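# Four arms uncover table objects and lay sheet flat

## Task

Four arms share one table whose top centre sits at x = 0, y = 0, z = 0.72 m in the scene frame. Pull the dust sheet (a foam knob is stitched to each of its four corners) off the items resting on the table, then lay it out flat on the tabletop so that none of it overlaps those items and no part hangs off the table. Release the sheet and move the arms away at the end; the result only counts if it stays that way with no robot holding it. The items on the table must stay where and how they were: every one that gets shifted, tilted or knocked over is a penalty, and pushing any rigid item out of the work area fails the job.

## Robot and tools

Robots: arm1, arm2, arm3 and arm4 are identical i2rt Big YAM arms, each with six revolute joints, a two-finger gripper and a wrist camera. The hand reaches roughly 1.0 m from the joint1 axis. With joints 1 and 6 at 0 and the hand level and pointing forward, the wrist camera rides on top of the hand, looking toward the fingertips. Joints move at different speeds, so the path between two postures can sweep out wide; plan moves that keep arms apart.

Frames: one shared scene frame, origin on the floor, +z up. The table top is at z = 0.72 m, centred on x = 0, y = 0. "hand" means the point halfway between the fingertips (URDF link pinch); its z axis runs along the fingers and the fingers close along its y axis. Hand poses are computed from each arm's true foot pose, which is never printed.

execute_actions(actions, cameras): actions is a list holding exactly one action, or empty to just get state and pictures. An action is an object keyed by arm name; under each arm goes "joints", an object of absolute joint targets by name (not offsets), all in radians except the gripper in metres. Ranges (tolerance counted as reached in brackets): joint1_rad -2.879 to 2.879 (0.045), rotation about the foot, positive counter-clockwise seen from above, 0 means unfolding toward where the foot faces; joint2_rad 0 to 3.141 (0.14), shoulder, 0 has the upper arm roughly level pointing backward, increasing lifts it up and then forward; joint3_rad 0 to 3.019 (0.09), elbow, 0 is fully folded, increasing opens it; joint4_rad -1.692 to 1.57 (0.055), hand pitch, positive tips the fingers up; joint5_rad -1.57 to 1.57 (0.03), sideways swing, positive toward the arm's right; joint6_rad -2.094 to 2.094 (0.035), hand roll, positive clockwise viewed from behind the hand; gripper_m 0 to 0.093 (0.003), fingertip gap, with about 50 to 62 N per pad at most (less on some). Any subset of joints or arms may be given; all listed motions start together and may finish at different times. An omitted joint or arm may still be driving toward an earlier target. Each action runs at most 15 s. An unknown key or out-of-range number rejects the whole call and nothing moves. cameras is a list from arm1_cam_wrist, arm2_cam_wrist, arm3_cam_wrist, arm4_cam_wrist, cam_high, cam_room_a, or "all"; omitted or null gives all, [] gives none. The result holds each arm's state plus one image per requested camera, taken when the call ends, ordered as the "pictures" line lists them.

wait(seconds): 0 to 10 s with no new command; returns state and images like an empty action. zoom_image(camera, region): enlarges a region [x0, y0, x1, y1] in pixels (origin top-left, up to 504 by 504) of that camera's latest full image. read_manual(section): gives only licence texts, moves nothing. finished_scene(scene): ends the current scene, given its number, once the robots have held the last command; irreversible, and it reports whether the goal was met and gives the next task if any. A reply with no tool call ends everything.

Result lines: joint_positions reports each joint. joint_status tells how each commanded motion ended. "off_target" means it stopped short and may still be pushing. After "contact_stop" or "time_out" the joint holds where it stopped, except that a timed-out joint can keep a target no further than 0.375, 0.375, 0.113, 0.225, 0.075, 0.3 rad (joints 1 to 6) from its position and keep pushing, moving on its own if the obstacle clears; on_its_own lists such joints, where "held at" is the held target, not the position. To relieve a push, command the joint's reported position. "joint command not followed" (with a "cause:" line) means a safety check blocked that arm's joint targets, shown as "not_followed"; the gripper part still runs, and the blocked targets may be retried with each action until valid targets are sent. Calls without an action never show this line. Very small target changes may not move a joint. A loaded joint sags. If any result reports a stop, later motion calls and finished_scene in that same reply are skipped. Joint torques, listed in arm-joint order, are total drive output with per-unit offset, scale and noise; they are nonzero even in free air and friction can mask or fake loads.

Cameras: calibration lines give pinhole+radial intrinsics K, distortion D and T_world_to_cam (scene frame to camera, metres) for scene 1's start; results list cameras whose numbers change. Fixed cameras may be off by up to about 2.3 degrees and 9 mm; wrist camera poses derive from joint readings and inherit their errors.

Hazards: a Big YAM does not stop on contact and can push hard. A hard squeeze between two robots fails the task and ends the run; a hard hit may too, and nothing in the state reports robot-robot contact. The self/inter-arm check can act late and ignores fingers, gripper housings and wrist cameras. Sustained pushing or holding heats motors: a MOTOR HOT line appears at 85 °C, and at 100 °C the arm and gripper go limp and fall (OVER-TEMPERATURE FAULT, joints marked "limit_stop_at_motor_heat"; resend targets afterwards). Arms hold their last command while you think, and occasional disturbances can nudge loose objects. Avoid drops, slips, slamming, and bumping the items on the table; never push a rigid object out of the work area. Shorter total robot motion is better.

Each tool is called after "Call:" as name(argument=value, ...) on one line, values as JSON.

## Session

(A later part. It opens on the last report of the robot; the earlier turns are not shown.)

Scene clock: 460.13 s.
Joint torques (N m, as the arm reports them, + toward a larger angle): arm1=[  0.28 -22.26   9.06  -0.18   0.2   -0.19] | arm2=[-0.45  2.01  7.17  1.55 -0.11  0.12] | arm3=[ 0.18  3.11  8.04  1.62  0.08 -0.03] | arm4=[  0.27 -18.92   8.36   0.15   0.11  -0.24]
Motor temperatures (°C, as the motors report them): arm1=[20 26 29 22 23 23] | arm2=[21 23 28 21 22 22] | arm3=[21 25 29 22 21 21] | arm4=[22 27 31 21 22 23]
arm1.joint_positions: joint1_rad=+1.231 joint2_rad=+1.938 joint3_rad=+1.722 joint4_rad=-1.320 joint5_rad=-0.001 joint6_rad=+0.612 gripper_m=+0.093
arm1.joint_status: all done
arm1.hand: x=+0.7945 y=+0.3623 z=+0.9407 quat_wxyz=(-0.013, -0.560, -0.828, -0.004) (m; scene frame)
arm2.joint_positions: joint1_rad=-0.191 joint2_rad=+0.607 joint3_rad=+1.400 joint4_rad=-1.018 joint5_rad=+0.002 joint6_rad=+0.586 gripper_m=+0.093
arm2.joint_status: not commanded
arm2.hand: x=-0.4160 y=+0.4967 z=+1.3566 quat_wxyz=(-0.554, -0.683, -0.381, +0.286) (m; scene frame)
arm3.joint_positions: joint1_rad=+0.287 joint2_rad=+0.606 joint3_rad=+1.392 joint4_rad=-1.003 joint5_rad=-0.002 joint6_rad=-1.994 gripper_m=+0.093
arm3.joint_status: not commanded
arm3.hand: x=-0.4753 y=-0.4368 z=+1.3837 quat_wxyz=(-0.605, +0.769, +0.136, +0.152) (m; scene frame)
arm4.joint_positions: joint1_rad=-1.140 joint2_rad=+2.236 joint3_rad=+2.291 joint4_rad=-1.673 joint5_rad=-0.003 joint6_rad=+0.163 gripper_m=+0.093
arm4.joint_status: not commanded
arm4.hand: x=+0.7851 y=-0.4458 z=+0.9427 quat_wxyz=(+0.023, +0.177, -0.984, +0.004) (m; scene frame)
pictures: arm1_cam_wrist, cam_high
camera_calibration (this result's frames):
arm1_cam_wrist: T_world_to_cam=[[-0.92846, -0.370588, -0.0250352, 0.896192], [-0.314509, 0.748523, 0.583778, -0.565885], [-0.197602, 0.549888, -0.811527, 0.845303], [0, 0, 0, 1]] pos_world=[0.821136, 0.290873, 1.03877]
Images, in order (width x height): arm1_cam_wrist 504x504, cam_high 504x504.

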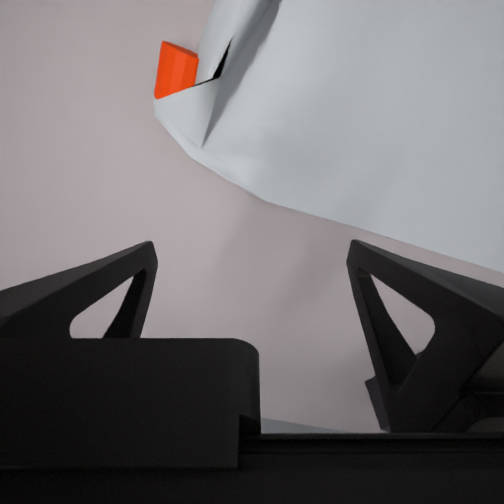

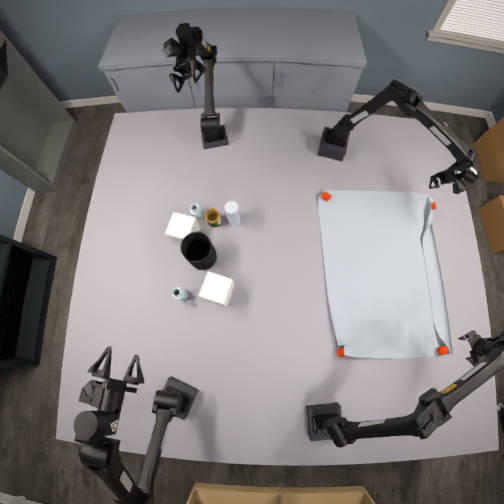

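Call:
execute_actions(actions=[{"arm1":{"joints":{"joint1_rad":1.28,"joint2_rad":2.26,"joint3_rad":2.05,"joint4_rad":-1.31,"joint6_rad":0.85}}}], cameras=["arm1_cam_wrist"])

Call:
execute_actions(actions=[{"arm1":{"joints":{"joint2_rad":2.38,"joint3_rad":1.93,"joint4_rad":-1.14}}}], cameras=["arm1_cam_wrist"])

Scene clock: 467.67 s.
Joint torques (N m, as the arm reports them, + toward a larger angle): arm1=[ -0.27 -28.12  10.82   0.23   0.21   0.04] | arm2=[-0.49  1.96  7.18  1.55 -0.11  0.12] | arm3=[ 0.65  3.36  7.97  1.61  0.06 -0.07] | arm4=[  0.22 -19.18   8.4    0.18   0.11  -0.24]
Motor temperatures (°C, as the motors report them): arm1=[20 27 30 22 23 23] | arm2=[21 23 28 21 22 22] | arm3=[21 25 29 22 21 21] | arm4=[22 27 31 21 22 23]
arm1.joint_positions: joint1_rad=+1.286 joint2_rad=+2.268 joint3_rad=+1.990 joint4_rad=-1.314 joint5_rad=-0.001 joint6_rad=+0.838 gripper_m=+0.093
arm1.joint_status: all done
arm1.hand: x=+0.8777 y=+0.3536 z=+0.8352 quat_wxyz=(+0.015, -0.628, -0.778, -0.002) (m; scene frame)
arm2.joint_positions: joint1_rad=-0.191 joint2_rad=+0.607 joint3_rad=+1.400 joint4_rad=-1.018 joint5_rad=+0.002 joint6_rad=+0.586 gripper_m=+0.093
arm2.joint_status: not commanded
arm2.hand: x=-0.4160 y=+0.4967 z=+1.3566 quat_wxyz=(-0.554, -0.683, -0.381, +0.286) (m; scene frame)
arm3.joint_positions: joint1_rad=+0.287 joint2_rad=+0.606 joint3_rad=+1.392 joint4_rad=-1.003 joint5_rad=-0.002 joint6_rad=-1.994 gripper_m=+0.093
arm3.joint_status: not commanded
arm3.hand: x=-0.4753 y=-0.4368 z=+1.3837 quat_wxyz=(-0.605, +0.769, +0.136, +0.152) (m; scene frame)
arm4.joint_positions: joint1_rad=-1.140 joint2_rad=+2.236 joint3_rad=+2.291 joint4_rad=-1.673 joint5_rad=-0.003 joint6_rad=+0.163 gripper_m=+0.093
arm4.joint_status: not commanded
arm4.hand: x=+0.7851 y=-0.4458 z=+0.9427 quat_wxyz=(+0.023, +0.177, -0.984, +0.004) (m; scene frame)
pictures: arm1_cam_wrist
camera_calibration (this result's frames):
arm1_cam_wrist: T_world_to_cam=[[-0.9781, -0.207729, 0.012975, 0.92187], [-0.155486, 0.770709, 0.617925, -0.647562], [-0.138361, 0.602376, -0.78613, 0.689075], [0, 0, 0, 1]] pos_world=[0.896336, 0.275499, 0.929886]
Images, in order (width x height): arm1_cam_wrist 504x504.

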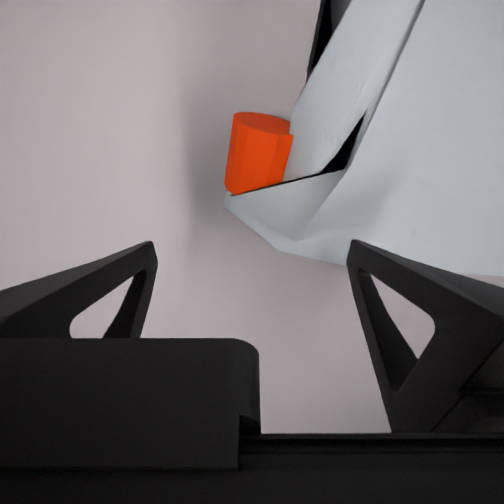

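Scene clock: 468.53 s.
Joint torques (N m, as the arm reports them, + toward a larger angle): arm1=[ -0.36 -22.49   5.16   1.86  -0.26  -0.13] | arm2=[-0.45  2.03  7.18  1.57 -0.11  0.12] | arm3=[ 0.72  2.78  7.97  1.63  0.03 -0.06] | arm4=[  0.25 -18.93   8.42   0.16   0.1   -0.24]
Motor temperatures (°C, as the motors report them): arm1=[20 27 30 22 23 23] | arm2=[21 23 28 21 22 22] | arm3=[21 25 29 22 21 21] | arm4=[22 27 31 21 22 23]
arm1.joint_positions: joint1_rad=+1.283 joint2_rad=+2.317 joint3_rad=+1.958 joint4_rad=-1.179 joint5_rad=+0.008 joint6_rad=+0.859 gripper_m=+0.093
arm1.joint_status: all done
arm1.hand: x=+0.8888 y=+0.3434 z=+0.7901 quat_wxyz=(-0.012, -0.638, -0.770, -0.001) (m; scene frame)
arm2.joint_positions: joint1_rad=-0.191 joint2_rad=+0.607 joint3_rad=+1.400 joint4_rad=-1.018 joint5_rad=+0.002 joint6_rad=+0.586 gripper_m=+0.093
arm2.joint_status: not commanded
arm2.hand: x=-0.4160 y=+0.4967 z=+1.3566 quat_wxyz=(-0.554, -0.683, -0.381, +0.286) (m; scene frame)
arm3.joint_positions: joint1_rad=+0.287 joint2_rad=+0.606 joint3_rad=+1.392 joint4_rad=-1.003 joint5_rad=-0.002 joint6_rad=-1.994 gripper_m=+0.093
arm3.joint_status: not commanded
arm3.hand: x=-0.4753 y=-0.4368 z=+1.3837 quat_wxyz=(-0.605, +0.769, +0.136, +0.152) (m; scene frame)
arm4.joint_positions: joint1_rad=-1.140 joint2_rad=+2.236 joint3_rad=+2.291 joint4_rad=-1.673 joint5_rad=-0.003 joint6_rad=+0.163 gripper_m=+0.093
arm4.joint_status: not commanded
arm4.hand: x=+0.7851 y=-0.4458 z=+0.9427 quat_wxyz=(+0.023, +0.177, -0.984, +0.004) (m; scene frame)
pictures: arm1_cam_wrist
camera_calibration (this result's frames):
arm1_cam_wrist: T_world_to_cam=[[-0.982786, -0.183584, -0.0207043, 0.95366], [-0.160832, 0.795025, 0.584866, -0.587644], [-0.0909117, 0.578128, -0.810866, 0.647067], [0, 0, 0, 1]] pos_world=[0.901558, 0.268181, 0.888122]
Images, in order (width x height): arm1_cam_wrist 504x504.

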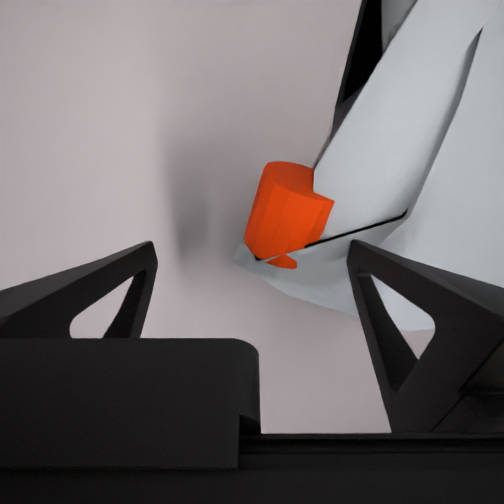

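Call:
execute_actions(actions=[{"arm1":{"joints":{"joint1_rad":1.24,"joint2_rad":2.36,"joint3_rad":1.96,"joint4_rad":-1.16,"joint6_rad":1.05}}}], cameras=["arm1_cam_wrist","cam_room_a"])

Scene clock: 473.67 s.
Joint torques (N m, as the arm reports them, + toward a larger angle): arm1=[  0.79 -25.84   6.94   0.59   0.22   0.04] | arm2=[-0.53  2.02  7.18  1.56 -0.11  0.12] | arm3=[ 0.48  2.13  8.24  1.47  0.04 -0.1 ] | arm4=[  0.19 -19.01   8.35   0.17   0.1   -0.22]
Motor temperatures (°C, as the motors report them): arm1=[20 27 30 22 23 23] | arm2=[21 23 28 21 22 22] | arm3=[21 25 29 22 21 21] | arm4=[22 27 31 21 22 23]
arm1.joint_positions: joint1_rad=+1.237 joint2_rad=+2.335 joint3_rad=+1.958 joint4_rad=-1.171 joint5_rad=-0.001 joint6_rad=+1.037 gripper_m=+0.093
arm1.joint_status: all done
arm1.hand: x=+0.8722 y=+0.3179 z=+0.7782 quat_wxyz=(-0.006, -0.720, -0.694, -0.005) (m; scene frame)
arm2.joint_positions: joint1_rad=-0.191 joint2_rad=+0.607 joint3_rad=+1.400 joint4_rad=-1.018 joint5_rad=+0.002 joint6_rad=+0.586 gripper_m=+0.093
arm2.joint_status: not commanded
arm2.hand: x=-0.4160 y=+0.4967 z=+1.3566 quat_wxyz=(-0.554, -0.683, -0.381, +0.286) (m; scene frame)
arm3.joint_positions: joint1_rad=+0.287 joint2_rad=+0.606 joint3_rad=+1.392 joint4_rad=-1.003 joint5_rad=-0.002 joint6_rad=-1.994 gripper_m=+0.093
arm3.joint_status: not commanded
arm3.hand: x=-0.4753 y=-0.4368 z=+1.3837 quat_wxyz=(-0.605, +0.769, +0.136, +0.152) (m; scene frame)
arm4.joint_positions: joint1_rad=-1.140 joint2_rad=+2.236 joint3_rad=+2.291 joint4_rad=-1.673 joint5_rad=-0.003 joint6_rad=+0.163 gripper_m=+0.093
arm4.joint_status: not commanded
arm4.hand: x=+0.7851 y=-0.4458 z=+0.9427 quat_wxyz=(+0.023, +0.177, -0.984, +0.004) (m; scene frame)
pictures: arm1_cam_wrist, cam_room_a
camera_calibration (this result's frames):
arm1_cam_wrist: T_world_to_cam=[[-0.99906, 0.0389056, -0.0191261, 0.874643], [0.0197814, 0.80167, 0.59744, -0.732457], [0.0385766, 0.5965, -0.801686, 0.524715], [0, 0, 0, 1]] pos_world=[0.868068, 0.240168, 0.874984]
Images, in order (width x height): arm1_cam_wrist 504x504, cam_room_a 504x504.

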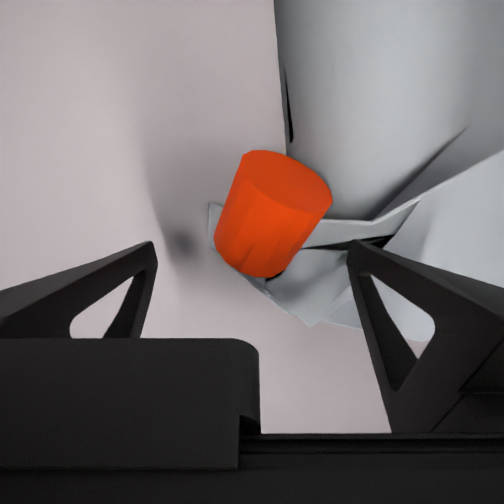

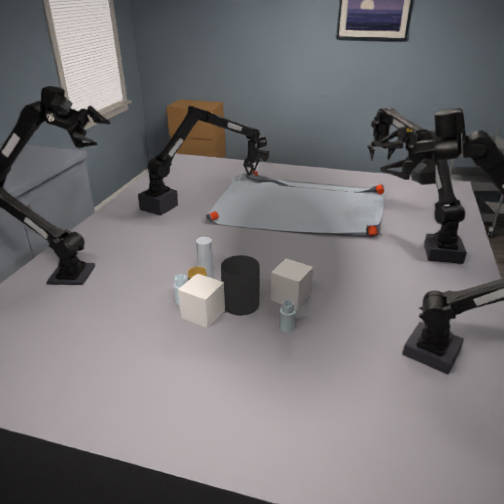

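Call:
execute_actions(actions=[{"arm1":{"joints":{"gripper_m":0}}}], cameras=["arm1_cam_wrist"])

Call:
execute_actions(actions=[{"arm1":{"joints":{"joint2_rad":2.2,"joint4_rad":-1.3}}}], cameras=[])

Call:
execute_actions(actions=[{"arm1":{"joints":{"joint1_rad":1.36,"joint6_rad":-0.9}}}], cameras=["arm1_cam_wrist","cam_high"])

Call:
zoom_image(camera="cam_high", region=[280, 150, 500, 370])

Scene clock: 482.20 s.
Joint torques (N m, as the arm reports them, + toward a larger angle): arm1=[  0.27 -25.85   6.97   0.46   0.17   0.07] | arm2=[-0.43  1.97  7.17  1.56 -0.11  0.12] | arm3=[ 0.77  2.19  8.23  1.14  0.03 -0.05] | arm4=[  0.4  -19.21   8.4    0.17   0.12  -0.22]
Motor temperatures (°C, as the motors report them): arm1=[20 27 30 22 23 23] | arm2=[21 23 28 21 22 22] | arm3=[21 25 29 22 21 21] | arm4=[22 27 31 21 22 23]
arm1.joint_positions: joint1_rad=+1.237 joint2_rad=+2.335 joint3_rad=+1.958 joint4_rad=-1.167 joint5_rad=+0.000 joint6_rad=+1.038 gripper_m=+0.035
arm1.joint_status: gripper_m off_target (ended at +0.035, target +0.000)
arm1.hand: x=+0.8730 y=+0.3172 z=+0.7782 quat_wxyz=(-0.008, -0.720, -0.693, -0.005) (m; scene frame)
arm2.joint_positions: joint1_rad=-0.191 joint2_rad=+0.607 joint3_rad=+1.400 joint4_rad=-1.018 joint5_rad=+0.002 joint6_rad=+0.586 gripper_m=+0.093
arm2.joint_status: not commanded
arm2.hand: x=-0.4160 y=+0.4967 z=+1.3566 quat_wxyz=(-0.554, -0.683, -0.381, +0.286) (m; scene frame)
arm3.joint_positions: joint1_rad=+0.287 joint2_rad=+0.606 joint3_rad=+1.392 joint4_rad=-1.003 joint5_rad=-0.002 joint6_rad=-1.994 gripper_m=+0.093
arm3.joint_status: not commanded
arm3.hand: x=-0.4753 y=-0.4368 z=+1.3837 quat_wxyz=(-0.605, +0.769, +0.136, +0.152) (m; scene frame)
arm4.joint_positions: joint1_rad=-1.140 joint2_rad=+2.236 joint3_rad=+2.291 joint4_rad=-1.673 joint5_rad=-0.003 joint6_rad=+0.163 gripper_m=+0.093
arm4.joint_status: not commanded
arm4.hand: x=+0.7851 y=-0.4458 z=+0.9427 quat_wxyz=(+0.023, +0.177, -0.984, +0.004) (m; scene frame)
pictures: arm1_cam_wrist
camera_calibration (this result's frames):
arm1_cam_wrist: T_world_to_cam=[[-0.998933, 0.0404092, -0.0223611, 0.877396], [0.0191744, 0.803358, 0.595188, -0.7302], [0.042015, 0.594124, -0.803275, 0.524084], [0, 0, 0, 1]] pos_world=[0.868441, 0.239786, 0.87521]
Images, in order (width x height): arm1_cam_wrist 504x504.

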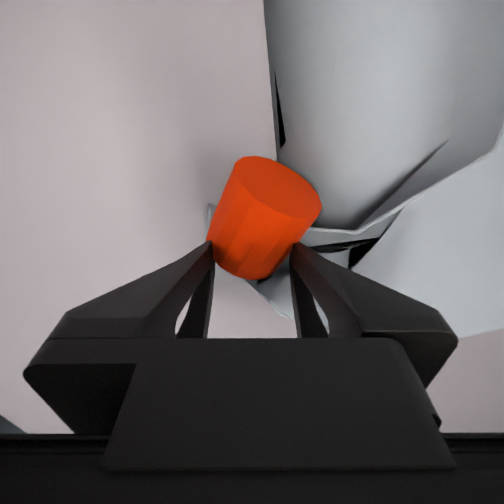

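Scene clock: 483.40 s.
Joint torques (N m, as the arm reports them, + toward a larger angle): arm1=[  0.34 -25.03   7.58  -0.12   0.12   0.07] | arm2=[-0.43  2.    7.17  1.56 -0.11  0.12] | arm3=[-0.05  2.6   8.09  1.66  0.   -0.08] | arm4=[  0.29 -18.93   8.37   0.09   0.11  -0.24]
Motor temperatures (°C, as the motors report them): arm1=[20 27 30 22 23 23] | arm2=[21 23 28 21 22 22] | arm3=[21 25 29 22 21 21] | arm4=[22 27 31 21 22 23]
arm1.joint_positions: joint1_rad=+1.237 joint2_rad=+2.181 joint3_rad=+1.958 joint4_rad=-1.290 joint5_rad=+0.001 joint6_rad=+1.038 gripper_m=+0.035
arm1.joint_status: all done
arm1.hand: x=+0.8620 y=+0.3233 z=+0.8799 quat_wxyz=(-0.024, -0.720, -0.693, -0.008) (m; scene frame)
arm2.joint_positions: joint1_rad=-0.191 joint2_rad=+0.607 joint3_rad=+1.400 joint4_rad=-1.018 joint5_rad=+0.002 joint6_rad=+0.586 gripper_m=+0.093
arm2.joint_status: not commanded
arm2.hand: x=-0.4160 y=+0.4967 z=+1.3566 quat_wxyz=(-0.554, -0.683, -0.381, +0.286) (m; scene frame)
arm3.joint_positions: joint1_rad=+0.287 joint2_rad=+0.606 joint3_rad=+1.392 joint4_rad=-1.003 joint5_rad=-0.002 joint6_rad=-1.994 gripper_m=+0.093
arm3.joint_status: not commanded
arm3.hand: x=-0.4753 y=-0.4368 z=+1.3837 quat_wxyz=(-0.605, +0.769, +0.136, +0.152) (m; scene frame)
arm4.joint_positions: joint1_rad=-1.140 joint2_rad=+2.236 joint3_rad=+2.291 joint4_rad=-1.673 joint5_rad=-0.003 joint6_rad=+0.163 gripper_m=+0.093
arm4.joint_status: not commanded
arm4.hand: x=+0.7851 y=-0.4458 z=+0.9427 quat_wxyz=(+0.023, +0.177, -0.984, +0.004) (m; scene frame)
pictures: none
No camera images: the call's "cameras" was empty. Leave "cameras" out to get every camera's image.

Scene clock: 485.73 s.
Joint torques (N m, as the arm reports them, + toward a larger angle): arm1=[ -0.14 -25.2    7.5   -0.1   -0.08  -0.16] | arm2=[-0.42  2.02  7.17  1.56 -0.11  0.12] | arm3=[ 0.21  3.54  8.03  1.51  0.01 -0.06] | arm4=[  0.34 -19.03   8.33   0.15   0.12  -0.23]
Motor temperatures (°C, as the motors report them): arm1=[20 27 30 22 23 23] | arm2=[21 23 28 21 22 22] | arm3=[21 24 29 22 21 21] | arm4=[22 27 31 21 22 23]
arm1.joint_positions: joint1_rad=+1.362 joint2_rad=+2.181 joint3_rad=+1.958 joint4_rad=-1.290 joint5_rad=+0.001 joint6_rad=-0.885 gripper_m=+0.035
arm1.joint_status: all done
arm1.hand: x=+0.9035 y=+0.3977 z=+0.8805 quat_wxyz=(-0.022, +0.218, -0.976, +0.013) (m; scene frame)
arm2.joint_positions: joint1_rad=-0.191 joint2_rad=+0.607 joint3_rad=+1.400 joint4_rad=-1.018 joint5_rad=+0.002 joint6_rad=+0.586 gripper_m=+0.093
arm2.joint_status: not commanded
arm2.hand: x=-0.4160 y=+0.4967 z=+1.3566 quat_wxyz=(-0.554, -0.683, -0.381, +0.286) (m; scene frame)
arm3.joint_positions: joint1_rad=+0.287 joint2_rad=+0.606 joint3_rad=+1.392 joint4_rad=-1.003 joint5_rad=-0.002 joint6_rad=-1.994 gripper_m=+0.093
arm3.joint_status: not commanded
arm3.hand: x=-0.4753 y=-0.4368 z=+1.3837 quat_wxyz=(-0.605, +0.769, +0.136, +0.152) (m; scene frame)
arm4.joint_positions: joint1_rad=-1.140 joint2_rad=+2.236 joint3_rad=+2.291 joint4_rad=-1.673 joint5_rad=-0.003 joint6_rad=+0.163 gripper_m=+0.093
arm4.joint_status: not commanded
arm4.hand: x=+0.7851 y=-0.4458 z=+0.9427 quat_wxyz=(+0.023, +0.177, -0.984, +0.004) (m; scene frame)
pictures: arm1_cam_wrist, cam_high
camera_calibration (this result's frames):
arm1_cam_wrist: T_world_to_cam=[[0.422627, -0.905754, 0.031555, -0.0486136], [-0.753372, -0.331745, 0.567782, 0.317293], [-0.503803, -0.263733, -0.822574, 1.40849], [0, 0, 0, 1]] pos_world=[0.969185, 0.432692, 0.979967]
Images, in order (width x height): arm1_cam_wrist 504x504, cam_high 504x504.

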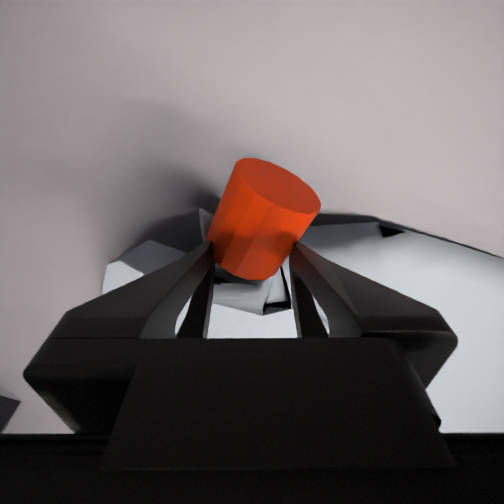

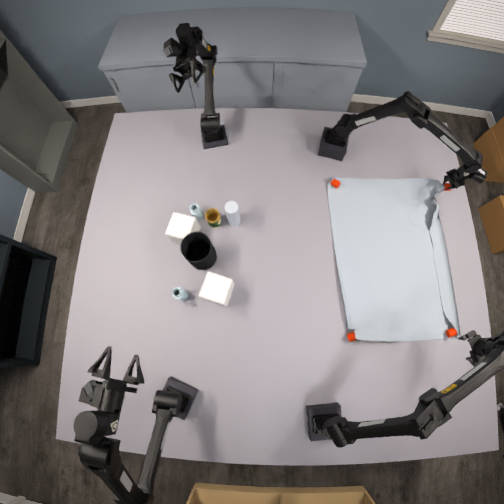

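Region (280, 150, 500, 370) of cam_high's 504x504 image, scaled by 2.291, with more detail than that image has.

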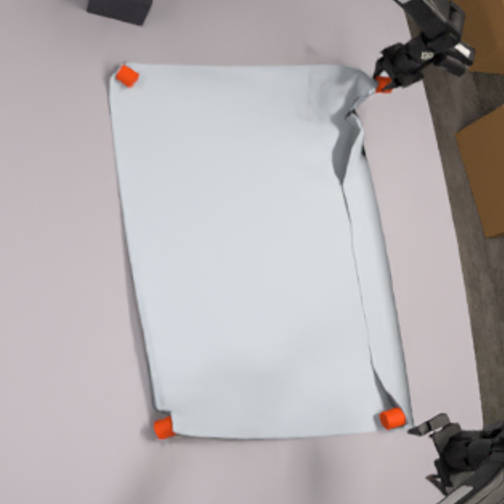

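Call:
execute_actions(actions=[{"arm1":{"joints":{"joint2_rad":2.12,"joint3_rad":1.75,"joint4_rad":-1.2,"joint6_rad":-2.05}}}], cameras=["arm1_cam_wrist","cam_high"])

Call:
zoom_image(camera="cam_high", region=[340, 140, 500, 300])

Scene clock: 491.30 s.
Joint torques (N m, as the arm reports them, + toward a larger angle): arm1=[  0.27 -24.17   6.06   0.43  -0.08  -0.24] | arm2=[-0.43  2.01  7.17  1.56 -0.11  0.12] | arm3=[ 1.44  2.45  7.94  1.95 -0.01 -0.1 ] | arm4=[  0.19 -19.05   8.35   0.17   0.1   -0.23]
Motor temperatures (°C, as the motors report them): arm1=[20 27 30 22 23 23] | arm2=[21 23 28 21 22 22] | arm3=[21 24 29 22 21 21] | arm4=[22 27 31 21 22 23]
arm1.joint_positions: joint1_rad=+1.362 joint2_rad=+2.109 joint3_rad=+1.765 joint4_rad=-1.208 joint5_rad=+0.001 joint6_rad=-2.029 gripper_m=+0.035
arm1.joint_status: all done
arm1.hand: x=+0.8648 y=+0.4164 z=+0.8548 quat_wxyz=(-0.005, +0.711, -0.703, +0.004) (m; scene frame)
arm2.joint_positions: joint1_rad=-0.191 joint2_rad=+0.607 joint3_rad=+1.400 joint4_rad=-1.018 joint5_rad=+0.002 joint6_rad=+0.586 gripper_m=+0.093
arm2.joint_status: not commanded
arm2.hand: x=-0.4160 y=+0.4967 z=+1.3566 quat_wxyz=(-0.554, -0.683, -0.381, +0.286) (m; scene frame)
arm3.joint_positions: joint1_rad=+0.287 joint2_rad=+0.606 joint3_rad=+1.392 joint4_rad=-1.003 joint5_rad=-0.002 joint6_rad=-1.994 gripper_m=+0.093
arm3.joint_status: not commanded
arm3.hand: x=-0.4753 y=-0.4368 z=+1.3837 quat_wxyz=(-0.605, +0.769, +0.136, +0.152) (m; scene frame)
arm4.joint_positions: joint1_rad=-1.140 joint2_rad=+2.236 joint3_rad=+2.291 joint4_rad=-1.673 joint5_rad=-0.003 joint6_rad=+0.163 gripper_m=+0.093
arm4.joint_status: not commanded
arm4.hand: x=+0.7851 y=-0.4458 z=+0.9427 quat_wxyz=(+0.023, +0.177, -0.984, +0.004) (m; scene frame)
pictures: arm1_cam_wrist, cam_high
camera_calibration (this result's frames):
arm1_cam_wrist: T_world_to_cam=[[0.999901, 0.0101244, 0.00980753, -0.87659], [0.0022593, -0.801896, 0.59746, -0.17417], [0.0139135, -0.597378, -0.801839, 1.04629], [0, 0, 0, 1]] pos_world=[0.862339, 0.494241, 0.951613]
Images, in order (width x height): arm1_cam_wrist 504x504, cam_high 504x504.

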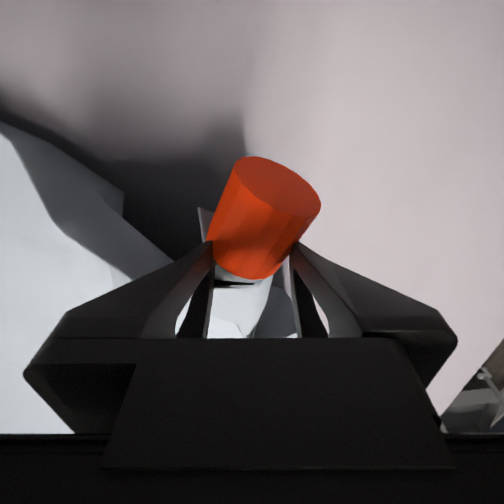

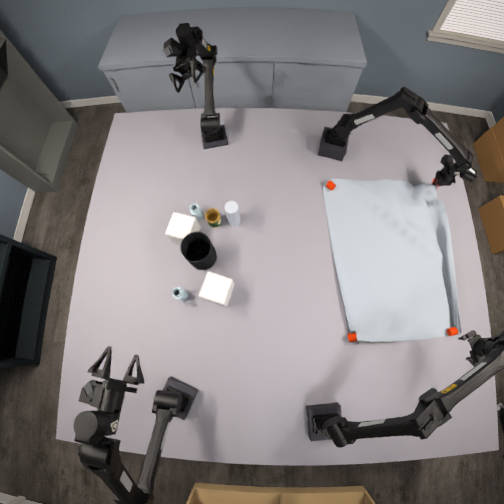

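Region (340, 140, 500, 300) of cam_high's 504x504 image, scaled by 3.150, with more detail than that image has.

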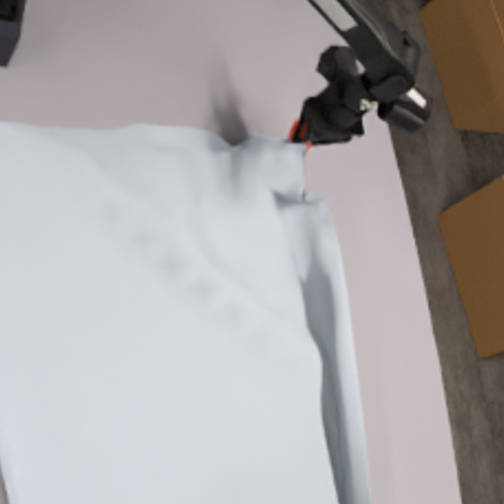

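Looks like it's untwisting. Lower, release, look.

Call:
execute_actions(actions=[{"arm1":{"joints":{"joint2_rad":2.23,"joint4_rad":-1.1}}}], cameras=[])

Call:
execute_actions(actions=[{"arm1":{"joints":{"gripper_m":0.093}}}], cameras=[])

Call:
execute_actions(actions=[{"arm1":{"joints":{"joint2_rad":1.95,"joint4_rad":-1.36}}}], cameras=["arm1_cam_wrist","cam_high","arm4_cam_wrist"])

Call:
zoom_image(camera="cam_high", region=[290, 150, 500, 360])

Scene clock: 497.90 s.
Joint torques (N m, as the arm reports them, + toward a larger angle): arm1=[ -0.06 -25.72   5.94   0.41   0.07  -0.2 ] | arm2=[-0.46  2.    7.17  1.55 -0.11  0.12] | arm3=[ 0.04  2.56  7.89  1.5   0.03 -0.01] | arm4=[  0.05 -19.06   8.39   0.12   0.1   -0.23]
Motor temperatures (°C, as the motors report them): arm1=[20 27 30 22 23 23] | arm2=[21 23 28 21 22 22] | arm3=[21 24 29 22 21 21] | arm4=[22 27 31 21 22 23]
arm1.joint_positions: joint1_rad=+1.363 joint2_rad=+2.228 joint3_rad=+1.757 joint4_rad=-1.109 joint5_rad=-0.003 joint6_rad=-2.036 gripper_m=+0.035
arm1.joint_status: all done
arm1.hand: x=+0.8712 y=+0.4155 z=+0.7783 quat_wxyz=(-0.002, +0.714, -0.700, -0.009) (m; scene frame)
arm2.joint_positions: joint1_rad=-0.191 joint2_rad=+0.607 joint3_rad=+1.400 joint4_rad=-1.018 joint5_rad=+0.002 joint6_rad=+0.586 gripper_m=+0.093
arm2.joint_status: not commanded
arm2.hand: x=-0.4160 y=+0.4967 z=+1.3566 quat_wxyz=(-0.554, -0.683, -0.381, +0.286) (m; scene frame)
arm3.joint_positions: joint1_rad=+0.287 joint2_rad=+0.606 joint3_rad=+1.392 joint4_rad=-1.003 joint5_rad=-0.002 joint6_rad=-1.994 gripper_m=+0.093
arm3.joint_status: not commanded
arm3.hand: x=-0.4753 y=-0.4368 z=+1.3837 quat_wxyz=(-0.605, +0.769, +0.136, +0.152) (m; scene frame)
arm4.joint_positions: joint1_rad=-1.140 joint2_rad=+2.236 joint3_rad=+2.291 joint4_rad=-1.673 joint5_rad=-0.003 joint6_rad=+0.163 gripper_m=+0.093
arm4.joint_status: not commanded
arm4.hand: x=+0.7851 y=-0.4458 z=+0.9427 quat_wxyz=(+0.023, +0.177, -0.984, +0.004) (m; scene frame)
pictures: none
No camera images: the call's "cameras" was empty. Leave "cameras" out to get every camera's image.

Scene clock: 498.60 s.
Joint torques (N m, as the arm reports them, + toward a larger angle): arm1=[ -0.08 -25.8    6.01   0.37   0.1   -0.14] | arm2=[-0.47  2.06  7.17  1.57 -0.11  0.12] | arm3=[ 1.38  2.88  7.99  1.62  0.07 -0.09] | arm4=[  0.3  -19.15   8.33   0.08   0.11  -0.22]
Motor temperatures (°C, as the motors report them): arm1=[20 27 29 22 23 23] | arm2=[21 23 28 21 22 22] | arm3=[21 24 29 22 21 21] | arm4=[22 27 31 21 22 23]
arm1.joint_positions: joint1_rad=+1.363 joint2_rad=+2.228 joint3_rad=+1.757 joint4_rad=-1.109 joint5_rad=-0.003 joint6_rad=-2.038 gripper_m=+0.093
arm1.joint_status: all done
arm1.hand: x=+0.8712 y=+0.4155 z=+0.7783 quat_wxyz=(-0.002, +0.715, -0.699, -0.009) (m; scene frame)
arm2.joint_positions: joint1_rad=-0.191 joint2_rad=+0.607 joint3_rad=+1.400 joint4_rad=-1.018 joint5_rad=+0.002 joint6_rad=+0.586 gripper_m=+0.093
arm2.joint_status: not commanded
arm2.hand: x=-0.4160 y=+0.4967 z=+1.3566 quat_wxyz=(-0.554, -0.683, -0.381, +0.286) (m; scene frame)
arm3.joint_positions: joint1_rad=+0.287 joint2_rad=+0.606 joint3_rad=+1.392 joint4_rad=-1.003 joint5_rad=-0.002 joint6_rad=-1.994 gripper_m=+0.093
arm3.joint_status: not commanded
arm3.hand: x=-0.4753 y=-0.4368 z=+1.3837 quat_wxyz=(-0.605, +0.769, +0.136, +0.152) (m; scene frame)
arm4.joint_positions: joint1_rad=-1.140 joint2_rad=+2.236 joint3_rad=+2.291 joint4_rad=-1.673 joint5_rad=-0.003 joint6_rad=+0.163 gripper_m=+0.093
arm4.joint_status: not commanded
arm4.hand: x=+0.7851 y=-0.4458 z=+0.9427 quat_wxyz=(+0.023, +0.177, -0.984, +0.004) (m; scene frame)
pictures: none
No camera images: the call's "cameras" was empty. Leave "cameras" out to get every camera's image.

Scene clock: 500.13 s.
Joint torques (N m, as the arm reports them, + toward a larger angle): arm1=[ -0.14 -22.76   7.45  -0.22   0.03  -0.2 ] | arm2=[-0.47  2.05  7.18  1.56 -0.11  0.12] | arm3=[ 0.32  3.97  7.8   1.55  0.08 -0.05] | arm4=[  0.37 -18.97   8.34   0.09   0.12  -0.26]
Motor temperatures (°C, as the motors report them): arm1=[20 28 30 22 23 23] | arm2=[21 23 28 21 22 22] | arm3=[21 24 29 22 21 21] | arm4=[22 27 31 21 22 23]
arm1.joint_positions: joint1_rad=+1.363 joint2_rad=+1.945 joint3_rad=+1.749 joint4_rad=-1.351 joint5_rad=-0.002 joint6_rad=-2.039 gripper_m=+0.093
arm1.joint_status: all done
arm1.hand: x=+0.8346 y=+0.4314 z=+0.9473 quat_wxyz=(-0.007, +0.715, -0.699, +0.007) (m; scene frame)
arm2.joint_positions: joint1_rad=-0.191 joint2_rad=+0.607 joint3_rad=+1.400 joint4_rad=-1.018 joint5_rad=+0.002 joint6_rad=+0.586 gripper_m=+0.093
arm2.joint_status: not commanded
arm2.hand: x=-0.4160 y=+0.4967 z=+1.3566 quat_wxyz=(-0.554, -0.683, -0.381, +0.286) (m; scene frame)
arm3.joint_positions: joint1_rad=+0.287 joint2_rad=+0.606 joint3_rad=+1.392 joint4_rad=-1.003 joint5_rad=-0.002 joint6_rad=-1.994 gripper_m=+0.093
arm3.joint_status: not commanded
arm3.hand: x=-0.4753 y=-0.4368 z=+1.3837 quat_wxyz=(-0.605, +0.769, +0.136, +0.152) (m; scene frame)
arm4.joint_positions: joint1_rad=-1.140 joint2_rad=+2.236 joint3_rad=+2.291 joint4_rad=-1.673 joint5_rad=-0.003 joint6_rad=+0.163 gripper_m=+0.093
arm4.joint_status: not commanded
arm4.hand: x=+0.7851 y=-0.4458 z=+0.9427 quat_wxyz=(+0.023, +0.177, -0.984, +0.004) (m; scene frame)
pictures: arm1_cam_wrist, arm4_cam_wrist, cam_high
camera_calibration (this result's frames):
arm1_cam_wrist: T_world_to_cam=[[0.999645, 0.0211816, 0.01614, -0.858008], [0.00733803, -0.801717, 0.597658, -0.221852], [0.0255991, -0.597328, -0.801589, 1.11974], [0, 0, 0, 1]] pos_world=[0.830667, 0.509165, 1.04401]
arm4_cam_wrist: T_world_to_cam=[[0.351342, -0.935996, -0.0217016, -0.67785], [-0.726144, -0.287056, 0.624752, -0.142837], [-0.590994, -0.203743, -0.780522, 1.23572], [0, 0, 0, 1]] pos_world=[0.864743, -0.423697, 1.03904]
Images, in order (width x height): arm1_cam_wrist 504x504, arm4_cam_wrist 504x504, cam_high 504x504.

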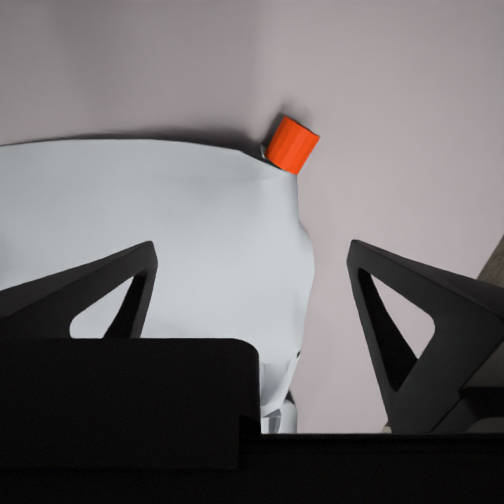

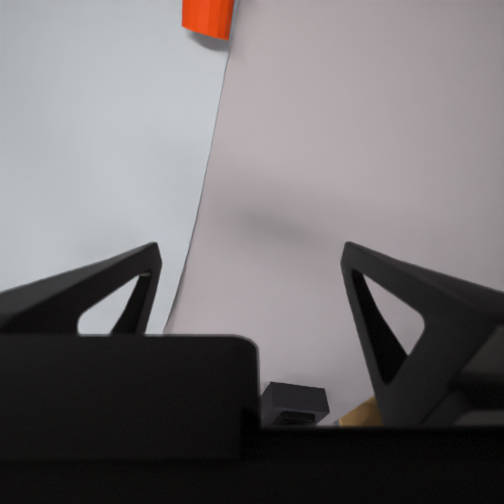

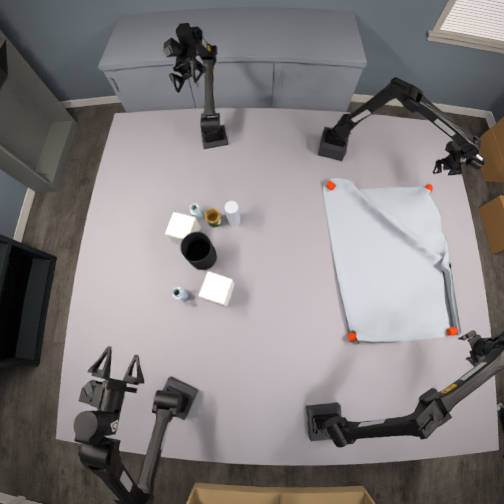

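Region (290, 150, 500, 360) of cam_high's 504x504 image, scaled by 2.400, with more detail than that image has.

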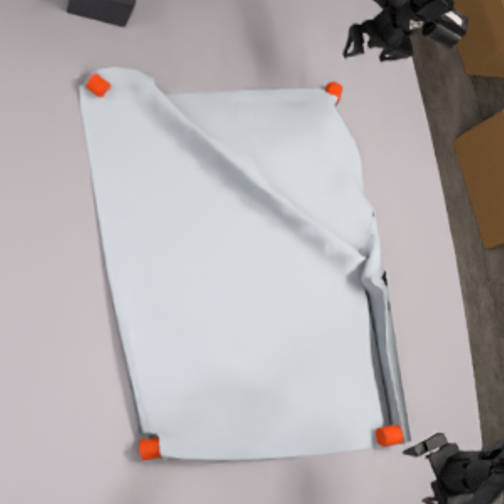

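Call:
execute_actions(actions=[{"arm1":{"joints":{"joint1_rad":1.395,"joint2_rad":2.1,"joint3_rad":1.78,"joint4_rad":-1.22,"joint6_rad":-1.46}},"arm4":{"joints":{"joint1_rad":-1.105,"joint2_rad":1.95,"joint3_rad":1.44,"joint4_rad":-0.4}}}], cameras=[])

Call:
execute_actions(actions=[{"arm1":{"joints":{"joint2_rad":2.25,"joint3_rad":1.726,"joint4_rad":-1.05}},"arm4":{"joints":{"joint2_rad":2.11,"joint4_rad":0.2}}}], cameras=["arm1_cam_wrist","arm4_cam_wrist"])

Scene clock: 516.37 s.
Joint torques (N m, as the arm reports them, + toward a larger angle): arm1=[  0.03 -25.82   8.73   0.47   0.04   0.07] | arm2=[-0.46  2.03  7.19  1.56 -0.11  0.12] | arm3=[ 0.29  3.28  8.09  1.33  0.02 -0.05] | arm4=[  2.11 -17.78   8.35   1.96   0.08  -0.25]
Motor temperatures (°C, as the motors report them): arm1=[20 28 30 22 22 23] | arm2=[21 23 28 21 22 22] | arm3=[21 24 29 22 21 21] | arm4=[22 28 31 21 22 23]
arm1.joint_positions: joint1_rad=+1.396 joint2_rad=+2.107 joint3_rad=+1.749 joint4_rad=-1.229 joint5_rad=-0.002 joint6_rad=-1.472 gripper_m=+0.093
arm1.joint_status: all done
arm1.hand: x=+0.8641 y=+0.4411 z=+0.8511 quat_wxyz=(+0.003, +0.506, -0.863, -0.012) (m; scene frame)
arm2.joint_positions: joint1_rad=-0.191 joint2_rad=+0.607 joint3_rad=+1.400 joint4_rad=-1.018 joint5_rad=+0.002 joint6_rad=+0.586 gripper_m=+0.093
arm2.joint_status: not commanded
arm2.hand: x=-0.4160 y=+0.4967 z=+1.3566 quat_wxyz=(-0.554, -0.683, -0.381, +0.286) (m; scene frame)
arm3.joint_positions: joint1_rad=+0.287 joint2_rad=+0.606 joint3_rad=+1.392 joint4_rad=-1.003 joint5_rad=-0.002 joint6_rad=-1.994 gripper_m=+0.093
arm3.joint_status: not commanded
arm3.hand: x=-0.4753 y=-0.4368 z=+1.3837 quat_wxyz=(-0.605, +0.769, +0.136, +0.152) (m; scene frame)
arm4.joint_positions: joint1_rad=-1.115 joint2_rad=+1.962 joint3_rad=+1.429 joint4_rad=-0.419 joint5_rad=-0.002 joint6_rad=+0.163 gripper_m=+0.093
arm4.joint_status: all done
arm4.hand: x=+0.7953 y=-0.4197 z=+0.8410 quat_wxyz=(-0.285, +0.179, -0.935, -0.109) (m; scene frame)
pictures: none
No camera images: the call's "cameras" was empty. Leave "cameras" out to get every camera's image.

Scene clock: 517.63 s.
Joint torques (N m, as the arm reports them, + toward a larger angle): arm1=[ -0.18 -25.8    5.85   0.45  -0.03   0.02] | arm2=[-0.45  2.04  7.16  1.56 -0.11  0.12] | arm3=[ 1.22  3.12  8.08  1.63  0.03 -0.04] | arm4=[  1.96 -20.05   8.01   2.31   0.08  -0.24]
Motor temperatures (°C, as the motors report them): arm1=[20 28 30 22 22 23] | arm2=[21 23 28 21 22 22] | arm3=[21 24 29 22 21 21] | arm4=[22 28 31 21 22 23]
arm1.joint_positions: joint1_rad=+1.396 joint2_rad=+2.245 joint3_rad=+1.732 joint4_rad=-1.058 joint5_rad=-0.001 joint6_rad=-1.471 gripper_m=+0.093
arm1.joint_status: all done
arm1.hand: x=+0.8787 y=+0.4354 z=+0.7592 quat_wxyz=(-0.001, +0.506, -0.863, -0.006) (m; scene frame)
arm2.joint_positions: joint1_rad=-0.191 joint2_rad=+0.607 joint3_rad=+1.400 joint4_rad=-1.018 joint5_rad=+0.002 joint6_rad=+0.586 gripper_m=+0.093
arm2.joint_status: not commanded
arm2.hand: x=-0.4160 y=+0.4967 z=+1.3566 quat_wxyz=(-0.554, -0.683, -0.381, +0.286) (m; scene frame)
arm3.joint_positions: joint1_rad=+0.287 joint2_rad=+0.606 joint3_rad=+1.392 joint4_rad=-1.003 joint5_rad=-0.002 joint6_rad=-1.994 gripper_m=+0.093
arm3.joint_status: not commanded
arm3.hand: x=-0.4753 y=-0.4368 z=+1.3837 quat_wxyz=(-0.605, +0.769, +0.136, +0.152) (m; scene frame)
arm4.joint_positions: joint1_rad=-1.115 joint2_rad=+2.133 joint3_rad=+1.429 joint4_rad=+0.179 joint5_rad=-0.002 joint6_rad=+0.163 gripper_m=+0.093
arm4.joint_status: all done
arm4.hand: x=+0.8676 y=-0.3760 z=+0.8252 quat_wxyz=(-0.468, +0.162, -0.851, -0.176) (m; scene frame)
pictures: arm1_cam_wrist, arm4_cam_wrist
camera_calibration (this result's frames):
arm1_cam_wrist: T_world_to_cam=[[0.871339, -0.490535, -0.0119993, -0.542199], [-0.389098, -0.705642, 0.592175, 0.204134], [-0.29895, -0.511316, -0.80572, 1.22111], [0, 0, 0, 1]] pos_world=[0.916918, 0.502451, 0.856484]
arm4_cam_wrist: T_world_to_cam=[[0.458769, -0.875221, -0.153363, -0.605767], [-0.839074, -0.369926, -0.398886, 0.92201], [0.292381, 0.311679, -0.904085, 0.736378], [0, 0, 0, 1]] pos_world=[0.836238, -0.418618, 0.940624]
Images, in order (width x height): arm1_cam_wrist 504x504, arm4_cam_wrist 504x504.

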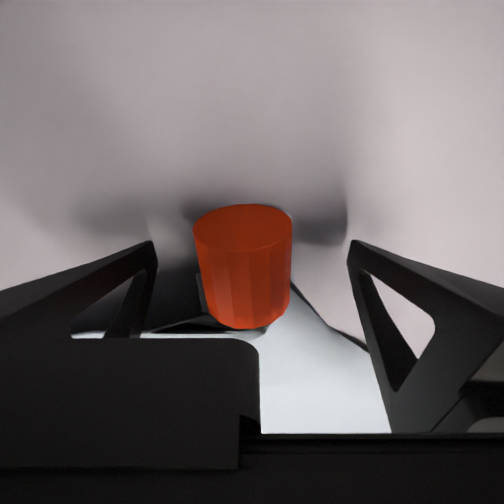

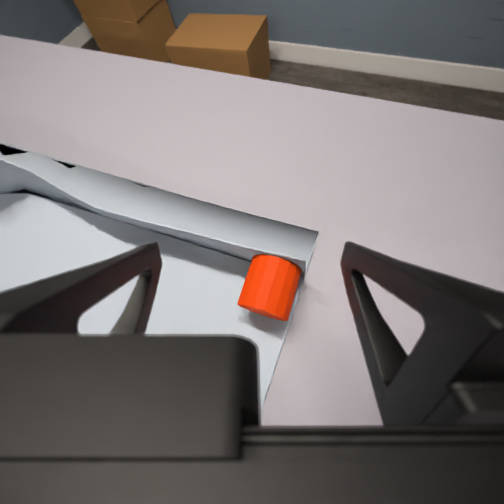

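Call:
execute_actions(actions=[{"arm1":{"joints":{"gripper_m":0}},"arm4":{"joints":{"joint2_rad":2.265,"joint3_rad":1.46,"joint4_rad":0.35,"joint6_rad":0.3}}}], cameras=["arm4_cam_wrist"])

Call:
execute_actions(actions=[{"arm1":{"joints":{"joint1_rad":1.5,"joint2_rad":2.2,"joint4_rad":-1.08}},"arm4":{"joints":{"gripper_m":0}}}], cameras=["arm4_cam_wrist","cam_high"])

Scene clock: 524.73 s.
Joint torques (N m, as the arm reports them, + toward a larger angle): arm1=[  0.27 -25.8    5.89   0.39  -0.06   0.03] | arm2=[-0.43  1.98  7.17  1.56 -0.11  0.12] | arm3=[ 0.16  2.49  8.14  1.41  0.01 -0.09] | arm4=[  2.06 -20.3    8.73   2.1    0.09   0.01]
Motor temperatures (°C, as the motors report them): arm1=[20 28 30 22 22 23] | arm2=[21 23 28 21 22 22] | arm3=[21 24 29 22 21 21] | arm4=[22 28 31 21 22 23]
arm1.joint_positions: joint1_rad=+1.396 joint2_rad=+2.245 joint3_rad=+1.732 joint4_rad=-1.058 joint5_rad=-0.001 joint6_rad=-1.471 gripper_m=+0.038
arm1.joint_status: gripper_m off_target (ended at +0.038, target +0.000)
arm1.hand: x=+0.8787 y=+0.4354 z=+0.7592 quat_wxyz=(-0.001, +0.506, -0.863, -0.006) (m; scene frame)
arm2.joint_positions: joint1_rad=-0.191 joint2_rad=+0.607 joint3_rad=+1.400 joint4_rad=-1.018 joint5_rad=+0.002 joint6_rad=+0.586 gripper_m=+0.093
arm2.joint_status: not commanded
arm2.hand: x=-0.4160 y=+0.4967 z=+1.3566 quat_wxyz=(-0.554, -0.683, -0.381, +0.286) (m; scene frame)
arm3.joint_positions: joint1_rad=+0.287 joint2_rad=+0.606 joint3_rad=+1.392 joint4_rad=-1.003 joint5_rad=-0.002 joint6_rad=-1.994 gripper_m=+0.093
arm3.joint_status: not commanded
arm3.hand: x=-0.4753 y=-0.4368 z=+1.3837 quat_wxyz=(-0.605, +0.769, +0.136, +0.152) (m; scene frame)
arm4.joint_positions: joint1_rad=-1.115 joint2_rad=+2.281 joint3_rad=+1.429 joint4_rad=+0.332 joint5_rad=-0.002 joint6_rad=+0.286 gripper_m=+0.093
arm4.joint_status: all done
arm4.hand: x=+0.8676 y=-0.3755 z=+0.7450 quat_wxyz=(-0.458, +0.110, -0.858, -0.205) (m; scene frame)
pictures: arm4_cam_wrist
camera_calibration (this result's frames):
arm4_cam_wrist: T_world_to_cam=[[0.394273, -0.882072, -0.257871, -0.48636], [-0.879129, -0.280268, -0.385464, 0.948598], [0.267734, 0.37868, -0.885957, 0.696723], [0, 0, 0, 1]] pos_world=[0.839163, -0.426978, 0.857499]
Images, in order (width x height): arm4_cam_wrist 504x504.

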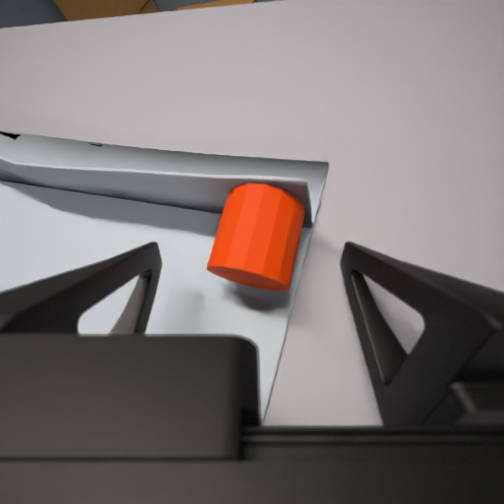

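Scene clock: 525.90 s.
Joint torques (N m, as the arm reports them, + toward a larger angle): arm1=[ -0.08 -25.66   6.13  -0.22  -0.12   0.04] | arm2=[-0.43  2.02  7.17  1.54 -0.11  0.12] | arm3=[ 0.68  3.02  7.79  1.74 -0.01 -0.02] | arm4=[  1.94 -20.12   8.74   2.13   0.06   0.01]
Motor temperatures (°C, as the motors report them): arm1=[20 28 30 22 22 23] | arm2=[21 23 28 21 22 22] | arm3=[21 24 29 22 21 21] | arm4=[22 28 31 21 22 23]
arm1.joint_positions: joint1_rad=+1.501 joint2_rad=+2.200 joint3_rad=+1.732 joint4_rad=-1.069 joint5_rad=+0.001 joint6_rad=-1.471 gripper_m=+0.038
arm1.joint_status: all done
arm1.hand: x=+0.9070 y=+0.4966 z=+0.7882 quat_wxyz=(-0.012, +0.550, -0.835, +0.008) (m; scene frame)
arm2.joint_positions: joint1_rad=-0.191 joint2_rad=+0.607 joint3_rad=+1.400 joint4_rad=-1.018 joint5_rad=+0.002 joint6_rad=+0.586 gripper_m=+0.093
arm2.joint_status: not commanded
arm2.hand: x=-0.4160 y=+0.4967 z=+1.3566 quat_wxyz=(-0.554, -0.683, -0.381, +0.286) (m; scene frame)
arm3.joint_positions: joint1_rad=+0.287 joint2_rad=+0.606 joint3_rad=+1.392 joint4_rad=-1.003 joint5_rad=-0.002 joint6_rad=-1.994 gripper_m=+0.093
arm3.joint_status: not commanded
arm3.hand: x=-0.4753 y=-0.4368 z=+1.3837 quat_wxyz=(-0.605, +0.769, +0.136, +0.152) (m; scene frame)
arm4.joint_positions: joint1_rad=-1.115 joint2_rad=+2.281 joint3_rad=+1.429 joint4_rad=+0.332 joint5_rad=-0.002 joint6_rad=+0.287 gripper_m=+0.040
arm4.joint_status: gripper_m off_target (ended at +0.040, target +0.000)
arm4.hand: x=+0.8676 y=-0.3755 z=+0.7450 quat_wxyz=(-0.458, +0.109, -0.858, -0.206) (m; scene frame)
pictures: arm4_cam_wrist, cam_high
camera_calibration (this result's frames):
arm4_cam_wrist: T_world_to_cam=[[0.393851, -0.882075, -0.258506, -0.485522], [-0.879368, -0.279718, -0.385318, 0.948904], [0.267571, 0.37908, -0.885835, 0.696924], [0, 0, 0, 1]] pos_world=[0.839182, -0.427031, 0.857479]
Images, in order (width x height): arm4_cam_wrist 504x504, cam_high 504x504.

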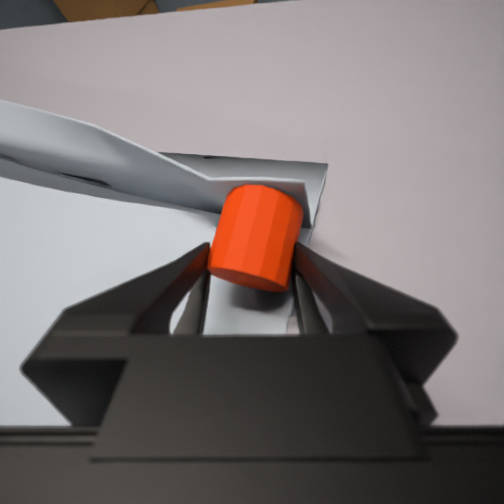

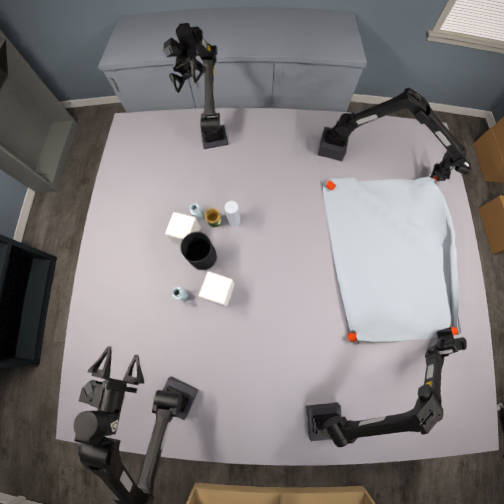

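Call:
execute_actions(actions=[{"arm1":{"joints":{"joint1_rad":1.46,"joint2_rad":2.25,"joint4_rad":-1.0}},"arm4":{"joints":{"joint2_rad":2.24,"joint3_rad":1.9,"joint4_rad":-0.58}}}], cameras=[])

Call:
execute_actions(actions=[{"arm4":{"joints":{"joint2_rad":2.54,"joint3_rad":2.53,"joint4_rad":-1.4}}}], cameras=["arm4_cam_wrist","cam_high"])

Call:
zoom_image(camera="cam_high", region=[290, 150, 500, 360])

Scene clock: 535.00 s.
Joint torques (N m, as the arm reports them, + toward a larger angle): arm1=[  0.31 -24.8    6.22   0.82  -0.11   0.02] | arm2=[-0.48  1.97  7.18  1.57 -0.11  0.12] | arm3=[ 0.32  3.37  7.99  1.54  0.02 -0.07] | arm4=[  2.14 -21.71  11.09   1.03   0.01   0.03]
Motor temperatures (°C, as the motors report them): arm1=[20 28 29 22 22 23] | arm2=[21 23 28 21 22 22] | arm3=[21 24 29 22 21 21] | arm4=[22 28 32 21 22 23]
arm1.joint_positions: joint1_rad=+1.457 joint2_rad=+2.234 joint3_rad=+1.732 joint4_rad=-1.011 joint5_rad=+0.000 joint6_rad=-1.471 gripper_m=+0.038
arm1.joint_status: all done
arm1.hand: x=+0.9060 y=+0.4672 z=+0.7669 quat_wxyz=(-0.019, +0.531, -0.847, +0.018) (m; scene frame)
arm2.joint_positions: joint1_rad=-0.191 joint2_rad=+0.607 joint3_rad=+1.400 joint4_rad=-1.018 joint5_rad=+0.002 joint6_rad=+0.586 gripper_m=+0.093
arm2.joint_status: not commanded
arm2.hand: x=-0.4160 y=+0.4967 z=+1.3566 quat_wxyz=(-0.554, -0.683, -0.381, +0.286) (m; scene frame)
arm3.joint_positions: joint1_rad=+0.287 joint2_rad=+0.606 joint3_rad=+1.392 joint4_rad=-1.003 joint5_rad=-0.002 joint6_rad=-1.994 gripper_m=+0.093
arm3.joint_status: not commanded
arm3.hand: x=-0.4753 y=-0.4368 z=+1.3837 quat_wxyz=(-0.605, +0.769, +0.136, +0.152) (m; scene frame)
arm4.joint_positions: joint1_rad=-1.115 joint2_rad=+2.254 joint3_rad=+1.857 joint4_rad=-0.572 joint5_rad=-0.001 joint6_rad=+0.287 gripper_m=+0.040
arm4.joint_status: all done
arm4.hand: x=+0.8848 y=-0.3659 z=+0.8120 quat_wxyz=(-0.271, +0.121, -0.947, -0.123) (m; scene frame)
pictures: none
No camera images: the call's "cameras" was empty. Leave "cameras" out to get every camera's image.

Scene clock: 536.43 s.
Joint torques (N m, as the arm reports them, + toward a larger angle): arm1=[  0.29 -24.98   6.04   0.71  -0.09   0.01] | arm2=[-0.49  2.04  7.19  1.56 -0.11  0.12] | arm3=[ 1.51  3.5   8.14  1.44  0.05 -0.04] | arm4=[  2.1  -21.18  11.38   0.27  -0.04  -0.01]
Motor temperatures (°C, as the motors report them): arm1=[20 28 29 22 22 23] | arm2=[21 23 28 21 22 22] | arm3=[21 24 29 22 21 21] | arm4=[22 28 32 21 22 23]
arm1.joint_positions: joint1_rad=+1.457 joint2_rad=+2.234 joint3_rad=+1.732 joint4_rad=-1.011 joint5_rad=+0.000 joint6_rad=-1.471 gripper_m=+0.038
arm1.joint_status: not commanded
arm1.hand: x=+0.9060 y=+0.4672 z=+0.7669 quat_wxyz=(-0.019, +0.531, -0.847, +0.018) (m; scene frame)
arm2.joint_positions: joint1_rad=-0.191 joint2_rad=+0.607 joint3_rad=+1.400 joint4_rad=-1.018 joint5_rad=+0.002 joint6_rad=+0.586 gripper_m=+0.093
arm2.joint_status: not commanded
arm2.hand: x=-0.4160 y=+0.4967 z=+1.3566 quat_wxyz=(-0.554, -0.683, -0.381, +0.286) (m; scene frame)
arm3.joint_positions: joint1_rad=+0.287 joint2_rad=+0.606 joint3_rad=+1.392 joint4_rad=-1.003 joint5_rad=-0.002 joint6_rad=-1.994 gripper_m=+0.093
arm3.joint_status: not commanded
arm3.hand: x=-0.4753 y=-0.4368 z=+1.3837 quat_wxyz=(-0.605, +0.769, +0.136, +0.152) (m; scene frame)
arm4.joint_positions: joint1_rad=-1.115 joint2_rad=+2.523 joint3_rad=+2.483 joint4_rad=-1.389 joint5_rad=+0.001 joint6_rad=+0.290 gripper_m=+0.040
arm4.joint_status: all done
arm4.hand: x=+0.8687 y=-0.3759 z=+0.8171 quat_wxyz=(-0.064, +0.125, -0.990, -0.031) (m; scene frame)
pictures: arm4_cam_wrist, cam_high
camera_calibration (this result's frames):
arm4_cam_wrist: T_world_to_cam=[[0.258843, -0.963708, -0.0653193, -0.538948], [-0.843108, -0.258414, 0.471583, 0.25392], [-0.471348, -0.0669945, -0.879399, 1.22961], [0, 0, 0, 1]] pos_world=[0.93316, -0.371395, 0.926374]
Images, in order (width x height): arm4_cam_wrist 504x504, cam_high 504x504.

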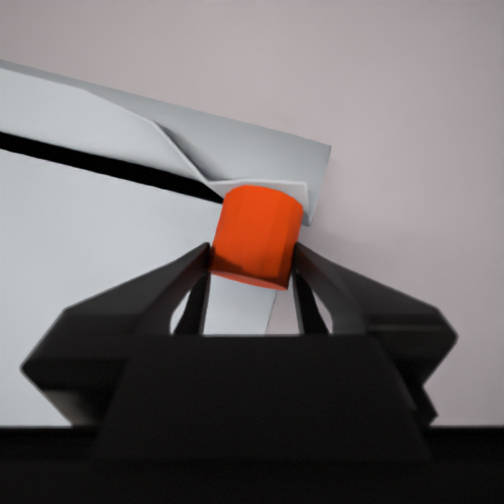

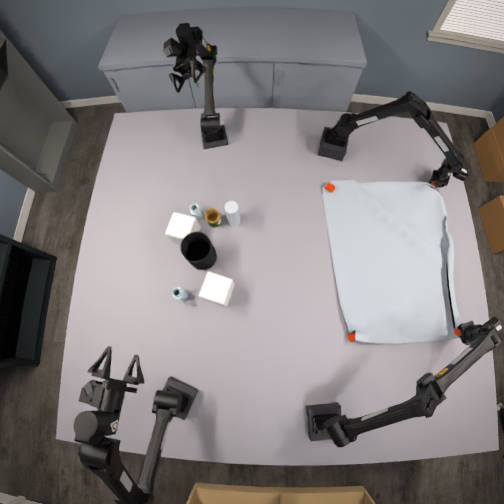

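Region (290, 150, 500, 360) of cam_high's 504x504 image, scaled by 2.400, with more detail than that image has.

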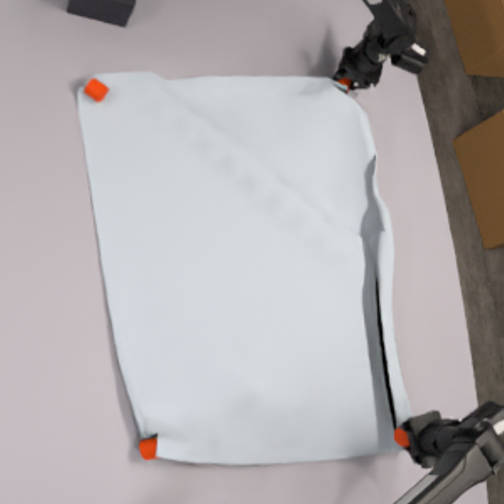

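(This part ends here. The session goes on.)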